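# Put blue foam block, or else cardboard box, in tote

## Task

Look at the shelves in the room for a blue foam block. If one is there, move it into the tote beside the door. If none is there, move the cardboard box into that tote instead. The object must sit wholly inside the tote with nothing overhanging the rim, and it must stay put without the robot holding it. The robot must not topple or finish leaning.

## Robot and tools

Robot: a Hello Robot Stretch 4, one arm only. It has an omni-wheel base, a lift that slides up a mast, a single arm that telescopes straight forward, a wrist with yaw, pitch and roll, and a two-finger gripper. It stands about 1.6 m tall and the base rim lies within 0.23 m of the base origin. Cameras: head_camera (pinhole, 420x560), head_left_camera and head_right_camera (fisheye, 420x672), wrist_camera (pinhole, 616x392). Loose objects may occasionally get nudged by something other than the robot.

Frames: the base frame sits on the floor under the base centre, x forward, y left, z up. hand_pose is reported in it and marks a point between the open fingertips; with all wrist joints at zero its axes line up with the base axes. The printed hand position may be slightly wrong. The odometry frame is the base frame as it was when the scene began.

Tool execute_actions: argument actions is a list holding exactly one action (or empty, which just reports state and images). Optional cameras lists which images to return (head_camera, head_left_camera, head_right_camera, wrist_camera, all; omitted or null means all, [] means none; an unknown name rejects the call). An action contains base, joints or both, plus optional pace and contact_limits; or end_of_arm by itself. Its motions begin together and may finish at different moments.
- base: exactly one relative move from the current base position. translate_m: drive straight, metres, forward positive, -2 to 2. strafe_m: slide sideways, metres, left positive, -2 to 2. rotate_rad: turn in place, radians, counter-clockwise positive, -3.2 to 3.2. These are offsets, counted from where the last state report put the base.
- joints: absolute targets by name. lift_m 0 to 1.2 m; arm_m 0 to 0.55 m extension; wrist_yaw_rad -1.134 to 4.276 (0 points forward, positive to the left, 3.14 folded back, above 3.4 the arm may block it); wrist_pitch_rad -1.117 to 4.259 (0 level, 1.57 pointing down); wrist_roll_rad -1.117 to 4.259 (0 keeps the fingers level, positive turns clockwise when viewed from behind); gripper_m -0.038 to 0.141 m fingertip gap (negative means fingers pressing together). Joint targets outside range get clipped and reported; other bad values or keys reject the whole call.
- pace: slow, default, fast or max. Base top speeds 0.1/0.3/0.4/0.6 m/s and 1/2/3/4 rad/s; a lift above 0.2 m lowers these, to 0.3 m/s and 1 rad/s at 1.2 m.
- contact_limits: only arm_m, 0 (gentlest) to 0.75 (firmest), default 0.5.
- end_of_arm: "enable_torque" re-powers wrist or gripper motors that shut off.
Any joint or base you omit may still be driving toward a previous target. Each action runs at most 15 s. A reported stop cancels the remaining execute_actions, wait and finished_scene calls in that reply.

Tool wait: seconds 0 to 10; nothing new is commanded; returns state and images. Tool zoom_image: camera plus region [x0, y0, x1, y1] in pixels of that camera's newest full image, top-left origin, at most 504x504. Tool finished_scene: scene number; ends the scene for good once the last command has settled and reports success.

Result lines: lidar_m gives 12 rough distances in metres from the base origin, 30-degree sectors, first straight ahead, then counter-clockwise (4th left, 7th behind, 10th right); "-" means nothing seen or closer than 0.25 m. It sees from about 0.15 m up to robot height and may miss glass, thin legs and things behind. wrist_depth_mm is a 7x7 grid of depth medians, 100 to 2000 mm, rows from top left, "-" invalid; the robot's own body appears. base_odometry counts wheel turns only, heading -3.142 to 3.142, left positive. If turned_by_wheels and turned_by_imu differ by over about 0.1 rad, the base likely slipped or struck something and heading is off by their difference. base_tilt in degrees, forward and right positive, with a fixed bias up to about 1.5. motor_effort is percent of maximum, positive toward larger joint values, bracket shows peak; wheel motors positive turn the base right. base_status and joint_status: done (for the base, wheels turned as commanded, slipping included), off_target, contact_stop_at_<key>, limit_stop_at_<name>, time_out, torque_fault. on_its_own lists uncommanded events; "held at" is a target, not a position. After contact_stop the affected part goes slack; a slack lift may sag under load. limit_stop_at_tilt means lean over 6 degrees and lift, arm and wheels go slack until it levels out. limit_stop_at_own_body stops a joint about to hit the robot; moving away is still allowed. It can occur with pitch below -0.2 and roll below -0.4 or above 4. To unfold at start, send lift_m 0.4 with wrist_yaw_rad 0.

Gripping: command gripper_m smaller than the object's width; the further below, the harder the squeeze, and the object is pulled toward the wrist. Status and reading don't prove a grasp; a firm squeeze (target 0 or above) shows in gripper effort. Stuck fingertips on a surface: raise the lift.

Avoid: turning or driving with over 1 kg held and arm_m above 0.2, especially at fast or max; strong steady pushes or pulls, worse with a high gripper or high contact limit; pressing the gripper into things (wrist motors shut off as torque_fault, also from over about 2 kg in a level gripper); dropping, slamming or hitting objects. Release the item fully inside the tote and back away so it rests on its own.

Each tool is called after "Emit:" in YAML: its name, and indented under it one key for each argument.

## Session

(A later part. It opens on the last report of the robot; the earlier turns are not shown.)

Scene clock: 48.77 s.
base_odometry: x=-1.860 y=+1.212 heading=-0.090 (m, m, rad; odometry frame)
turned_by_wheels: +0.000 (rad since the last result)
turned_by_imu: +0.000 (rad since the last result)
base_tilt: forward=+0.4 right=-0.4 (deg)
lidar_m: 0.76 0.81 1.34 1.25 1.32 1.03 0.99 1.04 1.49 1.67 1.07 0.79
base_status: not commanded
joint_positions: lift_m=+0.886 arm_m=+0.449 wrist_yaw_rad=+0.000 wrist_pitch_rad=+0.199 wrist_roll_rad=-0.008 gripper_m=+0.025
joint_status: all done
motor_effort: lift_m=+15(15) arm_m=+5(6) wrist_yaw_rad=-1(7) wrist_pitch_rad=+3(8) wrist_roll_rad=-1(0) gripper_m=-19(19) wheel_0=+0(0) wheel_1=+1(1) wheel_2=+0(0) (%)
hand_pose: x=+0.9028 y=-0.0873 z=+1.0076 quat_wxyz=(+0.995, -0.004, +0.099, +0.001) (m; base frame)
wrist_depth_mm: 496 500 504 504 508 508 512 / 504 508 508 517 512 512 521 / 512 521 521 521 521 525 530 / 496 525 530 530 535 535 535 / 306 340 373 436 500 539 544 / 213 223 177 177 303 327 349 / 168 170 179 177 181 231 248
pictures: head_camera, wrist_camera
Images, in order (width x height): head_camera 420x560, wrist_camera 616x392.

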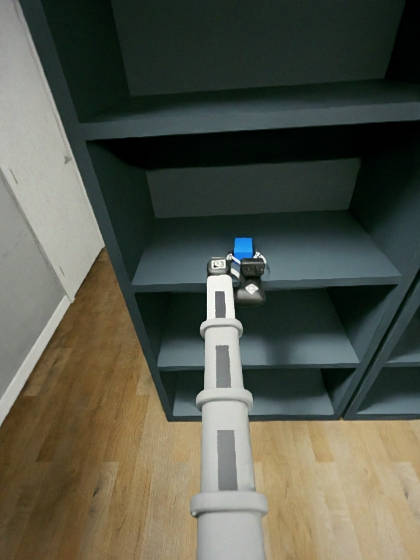

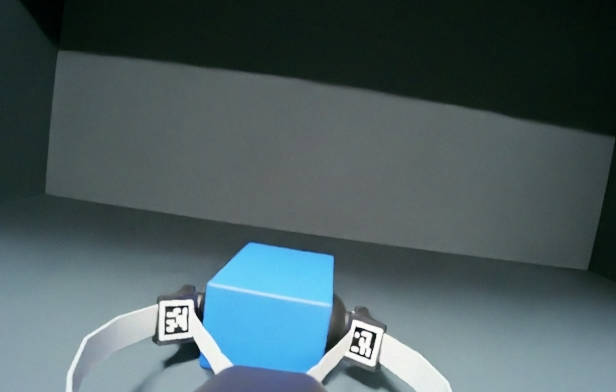

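Emit:
execute_actions:
  actions:
    - {"joints": {"lift_m": 0.92, "arm_m": 0.17}, "pace": "max"}
  cameras: ["head_camera", "wrist_camera"]

Scene clock: 51.27 s.
base_odometry: x=-1.860 y=+1.212 heading=-0.090 (m, m, rad; odometry frame)
turned_by_wheels: +0.000 (rad since the last result)
turned_by_imu: +0.000 (rad since the last result)
base_tilt: forward=+0.4 right=-0.4 (deg)
lidar_m: 0.76 0.80 1.34 1.25 1.32 1.02 0.98 1.05 1.49 1.67 1.08 0.79
base_status: not commanded
joint_positions: lift_m=+0.920 arm_m=+0.171 wrist_yaw_rad=+0.000 wrist_pitch_rad=+0.203 wrist_roll_rad=-0.008 gripper_m=+0.025
joint_status: all done
motor_effort: lift_m=+23(24) arm_m=-6(7) wrist_yaw_rad=+0(1) wrist_pitch_rad=-9(9) wrist_roll_rad=+0(0) gripper_m=-18(20) wheel_0=+0(0) wheel_1=+1(1) wheel_2=+0(0) (%)
hand_pose: x=+0.6245 y=-0.0875 z=+1.0399 quat_wxyz=(+0.995, -0.004, +0.101, +0.000) (m; base frame)
wrist_depth_mm: 508 723 768 768 778 699 640 / 521 759 788 788 788 788 691 / 544 788 798 798 798 798 676 / 544 723 809 809 820 809 654 / 389 433 473 559 640 732 621 / 559 362 177 176 384 418 445 / 569 854 178 176 179 723 377
pictures: head_camera, wrist_camera
Images, in order (width x height): head_camera 420x560, wrist_camera 616x392.

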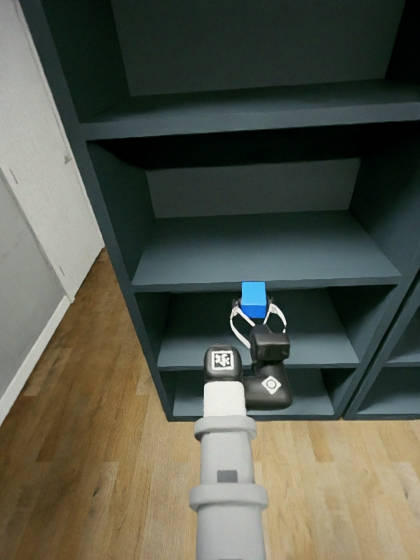

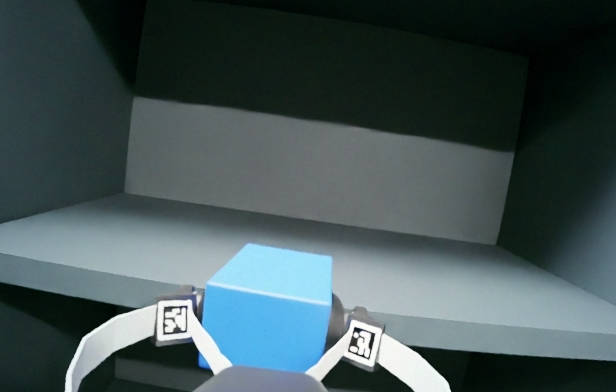

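Emit:
execute_actions:
  actions:
    - {"base": {"strafe_m": 0.85}, "joints": {"lift_m": 0.37, "arm_m": 0.2, "wrist_pitch_rad": 1.77}, "pace": "max"}

Scene clock: 55.57 s.
base_odometry: x=-1.784 y=+2.058 heading=-0.090 (m, m, rad; odometry frame)
turned_by_wheels: +0.000 (rad since the last result)
turned_by_imu: -0.003 (rad since the last result)
base_tilt: forward=+0.3 right=-0.3 (deg)
lidar_m: 1.64 0.63 0.45 0.39 0.42 0.61 1.79 1.13 1.48 2.53 1.10 0.94
base_status: done
joint_positions: lift_m=+0.370 arm_m=+0.199 wrist_yaw_rad=+0.000 wrist_pitch_rad=+1.770 wrist_roll_rad=-0.008 gripper_m=+0.025
joint_status: all done
motor_effort: lift_m=+18(20) arm_m=+6(7) wrist_yaw_rad=+0(1) wrist_pitch_rad=+1(4) wrist_roll_rad=+1(0) gripper_m=-19(20) wheel_0=+0(10) wheel_1=-2(9) wheel_2=+1(2) (%)
hand_pose: x=+0.3129 y=-0.0874 z=+0.2656 quat_wxyz=(+0.633, -0.003, +0.774, +0.003) (m; base frame)
wrist_depth_mm: 442 449 449 455 459 462 466 / 449 452 459 459 466 473 473 / 459 462 466 469 477 480 480 / 466 473 477 480 484 488 492 / 473 477 480 484 492 496 500 / 488 484 178 176 500 508 512 / 488 320 179 176 181 517 521
pictures: head_camera, head_left_camera, head_right_camera, wrist_camera
Images, in order (width x height): head_camera 420x560, head_left_camera 420x672, head_right_camera 420x672, wrist_camera 616x392.

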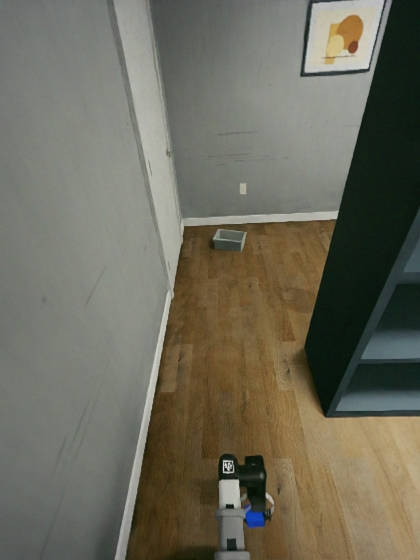

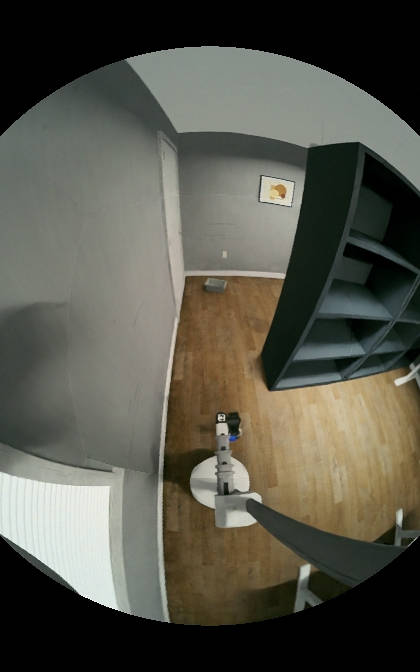

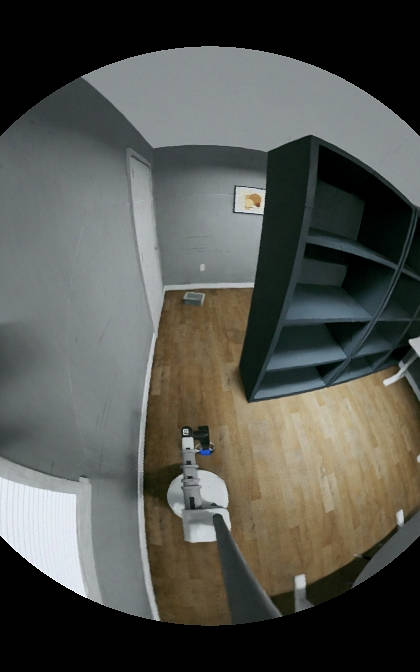

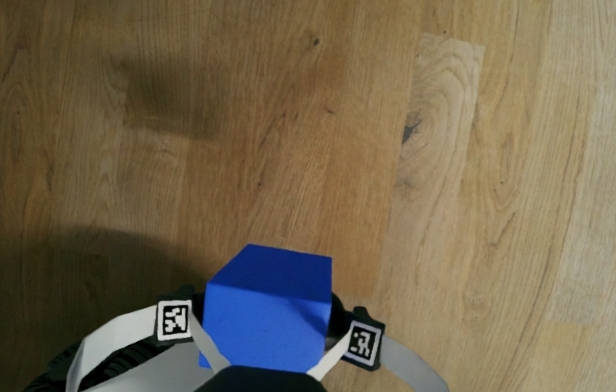

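Emit:
zoom_image:
  camera: "head_camera"
  region: [160, 190, 300, 310]

Region (160, 190, 300, 310) of head_camera's 420x560 image, scaled by 3.600, with more detail than that image has; it fills the top 432 rows of this view, and the rest is white.

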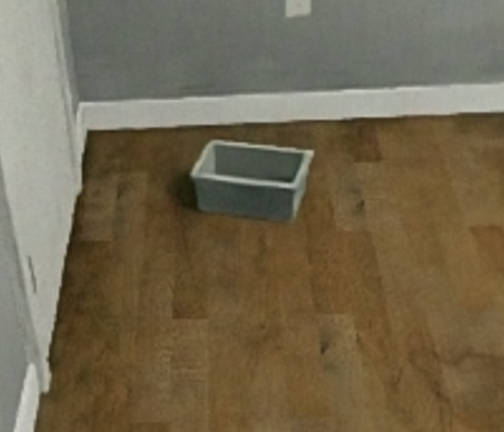

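Emit:
execute_actions:
  actions:
    - {"base": {"translate_m": 1.9}, "joints": {"arm_m": 0.42}, "pace": "max"}
  cameras: ["head_camera", "wrist_camera"]

Scene clock: 62.97 s.
base_odometry: x=+0.109 y=+1.887 heading=-0.091 (m, m, rad; odometry frame)
turned_by_wheels: +0.000 (rad since the last result)
turned_by_imu: -0.006 (rad since the last result)
base_tilt: forward=+0.5 right=-0.3 (deg)
lidar_m: 0.55 0.57 0.41 0.39 0.40 0.61 1.82 0.86 0.95 2.71 1.48 0.53
base_status: done
joint_positions: lift_m=+0.370 arm_m=+0.419 wrist_yaw_rad=+0.000 wrist_pitch_rad=+1.769 wrist_roll_rad=-0.008 gripper_m=+0.025
joint_status: all done
motor_effort: lift_m=+18(18) arm_m=+6(8) wrist_yaw_rad=+0(0) wrist_pitch_rad=+1(1) wrist_roll_rad=+0(0) gripper_m=-20(18) wheel_0=-2(8) wheel_1=-1(5) wheel_2=+0(13) (%)
hand_pose: x=+0.5330 y=-0.0874 z=+0.2656 quat_wxyz=(+0.634, -0.003, +0.774, +0.003) (m; base frame)
wrist_depth_mm: 439 449 370 452 455 462 466 / 449 452 424 427 466 466 473 / 459 459 459 466 469 473 480 / 462 466 466 473 473 484 488 / 473 477 377 439 452 496 500 / 484 484 177 176 384 508 508 / 488 496 179 177 181 517 521
pictures: head_camera, wrist_camera
Images, in order (width x height): head_camera 420x560, wrist_camera 616x392.

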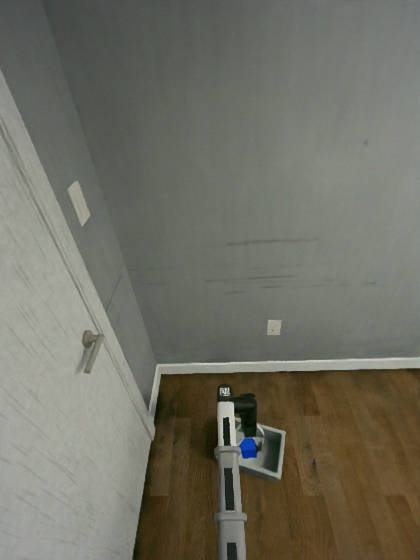

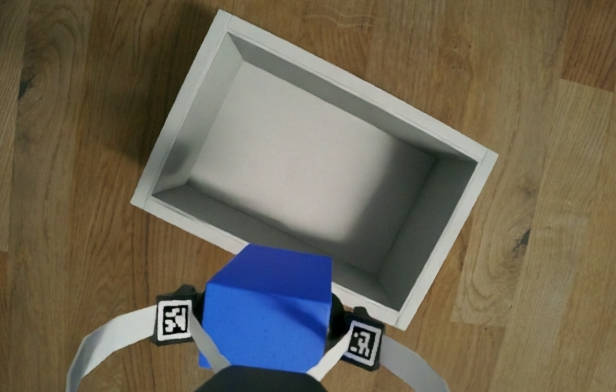

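Emit:
execute_actions:
  actions:
    - {"joints": {"arm_m": 0.48, "lift_m": 0.31, "wrist_pitch_rad": 1.715}, "pace": "fast"}
  cameras: ["head_camera", "wrist_camera"]

Scene clock: 66.53 s.
base_odometry: x=+0.109 y=+1.887 heading=-0.091 (m, m, rad; odometry frame)
turned_by_wheels: +0.000 (rad since the last result)
turned_by_imu: +0.000 (rad since the last result)
base_tilt: forward=+0.4 right=-0.4 (deg)
lidar_m: 0.53 0.58 0.40 0.38 0.40 0.60 1.85 0.87 0.95 2.71 1.48 0.53
base_status: not commanded
joint_positions: lift_m=+0.310 arm_m=+0.479 wrist_yaw_rad=+0.000 wrist_pitch_rad=+1.715 wrist_roll_rad=-0.008 gripper_m=+0.025
joint_status: all done
motor_effort: lift_m=+18(17) arm_m=+6(6) wrist_yaw_rad=-1(0) wrist_pitch_rad=+1(1) wrist_roll_rad=+1(1) gripper_m=-19(20) wheel_0=-2(1) wheel_1=-1(2) wheel_2=+0(0) (%)
hand_pose: x=+0.6085 y=-0.0874 z=+0.2029 quat_wxyz=(+0.654, -0.003, +0.756, +0.003) (m; base frame)
wrist_depth_mm: 394 397 404 404 410 413 418 / 397 402 404 410 415 418 421 / 402 404 332 410 418 424 427 / 407 407 413 415 415 427 430 / 407 364 413 415 421 347 433 / 413 294 177 176 413 351 442 / 415 418 179 176 181 442 442
pictures: head_camera, wrist_camera
Images, in order (width x height): head_camera 420x560, wrist_camera 616x392.

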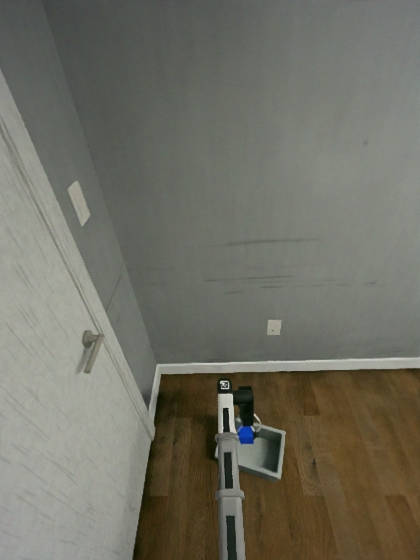

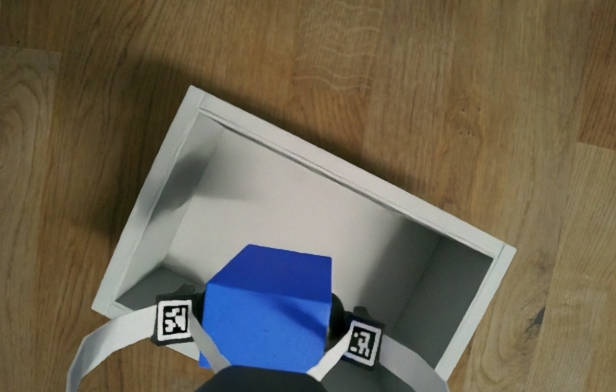

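Emit:
execute_actions:
  actions:
    - {"joints": {"lift_m": 0.175}, "pace": "fast"}
  cameras: ["wrist_camera"]

Scene clock: 93.23 s.
base_odometry: x=+0.109 y=+1.887 heading=-0.091 (m, m, rad; odometry frame)
turned_by_wheels: +0.000 (rad since the last result)
turned_by_imu: +0.000 (rad since the last result)
base_tilt: forward=+0.5 right=-0.3 (deg)
lidar_m: 0.53 0.59 0.41 0.38 0.40 0.60 1.83 0.84 0.97 2.71 1.49 0.54
base_status: not commanded
joint_positions: lift_m=+0.175 arm_m=+0.479 wrist_yaw_rad=+0.000 wrist_pitch_rad=+1.715 wrist_roll_rad=-0.008 gripper_m=+0.025
joint_status: all done
motor_effort: lift_m=+17(16) arm_m=+6(6) wrist_yaw_rad=-1(0) wrist_pitch_rad=+1(1) wrist_roll_rad=-1(0) gripper_m=-18(17) wheel_0=-2(2) wheel_1=-1(2) wheel_2=+0(0) (%)
hand_pose: x=+0.6085 y=-0.0874 z=+0.0680 quat_wxyz=(+0.654, -0.003, +0.756, +0.003) (m; base frame)
wrist_depth_mm: 265 210 271 274 277 279 283 / 266 155 157 277 278 282 285 / 157 196 273 160 282 286 287 / 157 233 276 278 168 286 290 / 169 276 277 281 285 266 168 / 194 247 177 177 287 287 228 / 199 225 179 177 181 262 -
pictures: wrist_camera
Images, in order (width x height): wrist_camera 616x392.

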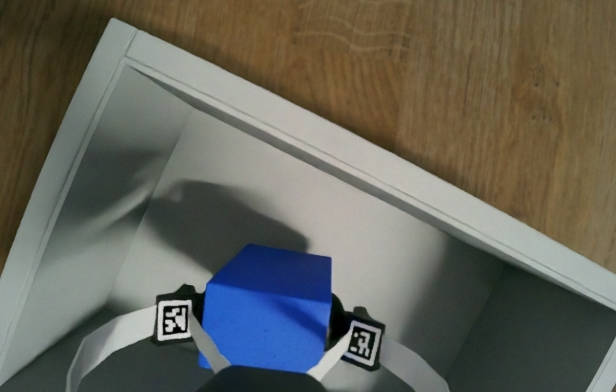

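Emit:
execute_actions:
  actions:
    - {"joints": {"gripper_m": 0.085}, "pace": "fast"}
  cameras: ["wrist_camera"]

Scene clock: 95.00 s.
base_odometry: x=+0.109 y=+1.887 heading=-0.091 (m, m, rad; odometry frame)
turned_by_wheels: +0.000 (rad since the last result)
turned_by_imu: +0.000 (rad since the last result)
base_tilt: forward=+0.3 right=-0.4 (deg)
lidar_m: 0.52 0.56 0.40 0.37 0.40 0.62 1.84 0.85 0.96 2.69 1.49 0.52
base_status: not commanded
joint_positions: lift_m=+0.175 arm_m=+0.479 wrist_yaw_rad=+0.000 wrist_pitch_rad=+1.715 wrist_roll_rad=-0.008 gripper_m=+0.085
joint_status: all done
motor_effort: lift_m=+17(17) arm_m=+6(6) wrist_yaw_rad=-1(1) wrist_pitch_rad=+1(1) wrist_roll_rad=-1(1) gripper_m=-2(18) wheel_0=-2(2) wheel_1=-1(2) wheel_2=+0(0) (%)
hand_pose: x=+0.6085 y=-0.0874 z=+0.0680 quat_wxyz=(+0.654, -0.003, +0.756, +0.003) (m; base frame)
wrist_depth_mm: 265 211 271 273 277 279 282 / 267 155 157 277 279 282 285 / 157 196 273 160 282 285 287 / 156 234 276 278 167 286 290 / 169 276 278 279 285 265 168 / 195 247 194 192 287 289 228 / 204 234 249 193 290 260 -
pictures: wrist_camera
Images, in order (width x height): wrist_camera 616x392.

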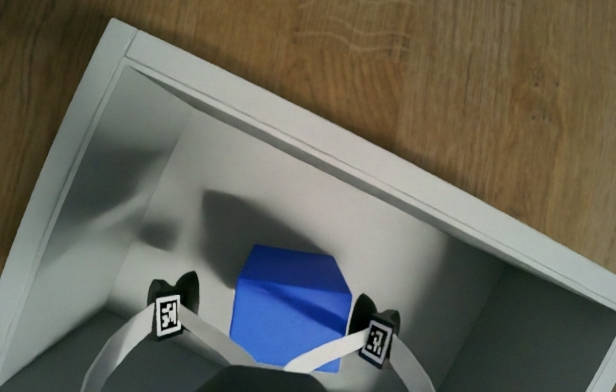

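Emit:
execute_actions:
  actions:
    - {"joints": {"lift_m": 0.31, "gripper_m": 0.1}, "pace": "max"}
  cameras: ["head_camera", "wrist_camera"]

Scene clock: 96.33 s.
base_odometry: x=+0.109 y=+1.887 heading=-0.091 (m, m, rad; odometry frame)
turned_by_wheels: +0.000 (rad since the last result)
turned_by_imu: +0.000 (rad since the last result)
base_tilt: forward=+0.4 right=-0.5 (deg)
lidar_m: 0.56 0.58 0.39 0.38 0.41 0.60 1.84 0.86 0.95 2.69 1.48 0.53
base_status: not commanded
joint_positions: lift_m=+0.310 arm_m=+0.479 wrist_yaw_rad=+0.000 wrist_pitch_rad=+1.715 wrist_roll_rad=-0.008 gripper_m=+0.100
joint_status: all done
motor_effort: lift_m=+22(26) arm_m=+6(6) wrist_yaw_rad=+0(1) wrist_pitch_rad=+0(0) wrist_roll_rad=-1(0) gripper_m=+0(2) wheel_0=-2(2) wheel_1=-1(1) wheel_2=+0(0) (%)
hand_pose: x=+0.6085 y=-0.0874 z=+0.2026 quat_wxyz=(+0.654, -0.003, +0.756, +0.003) (m; base frame)
wrist_depth_mm: 392 397 402 404 407 413 418 / 397 402 404 407 415 415 421 / 399 402 332 410 418 424 424 / 407 404 413 415 415 427 430 / 410 355 413 329 424 347 433 / 413 211 379 421 389 351 442 / 415 418 300 336 192 439 445
pictures: head_camera, wrist_camera
Images, in order (width x height): head_camera 420x560, wrist_camera 616x392.

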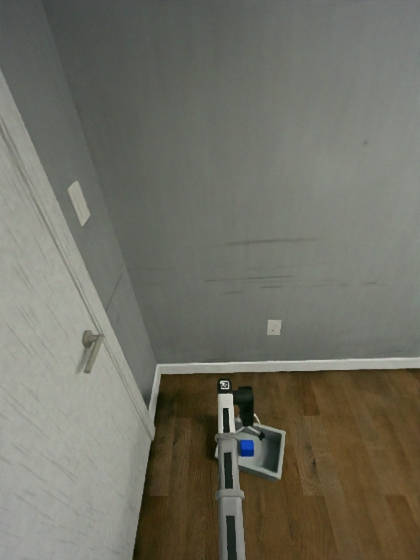

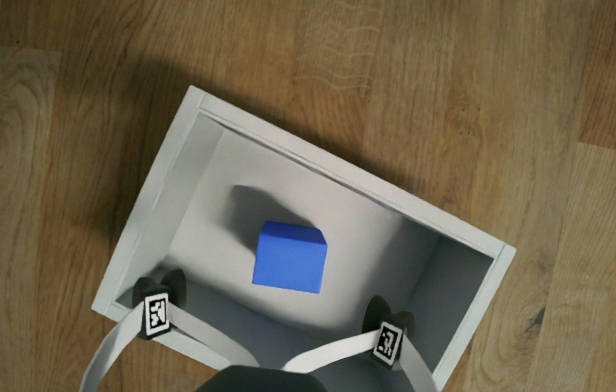

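The block is standing inside the tote and the gripper is clear of it.

Emit:
finished_scene:
  scene: 1

The scene is finished: the task was done.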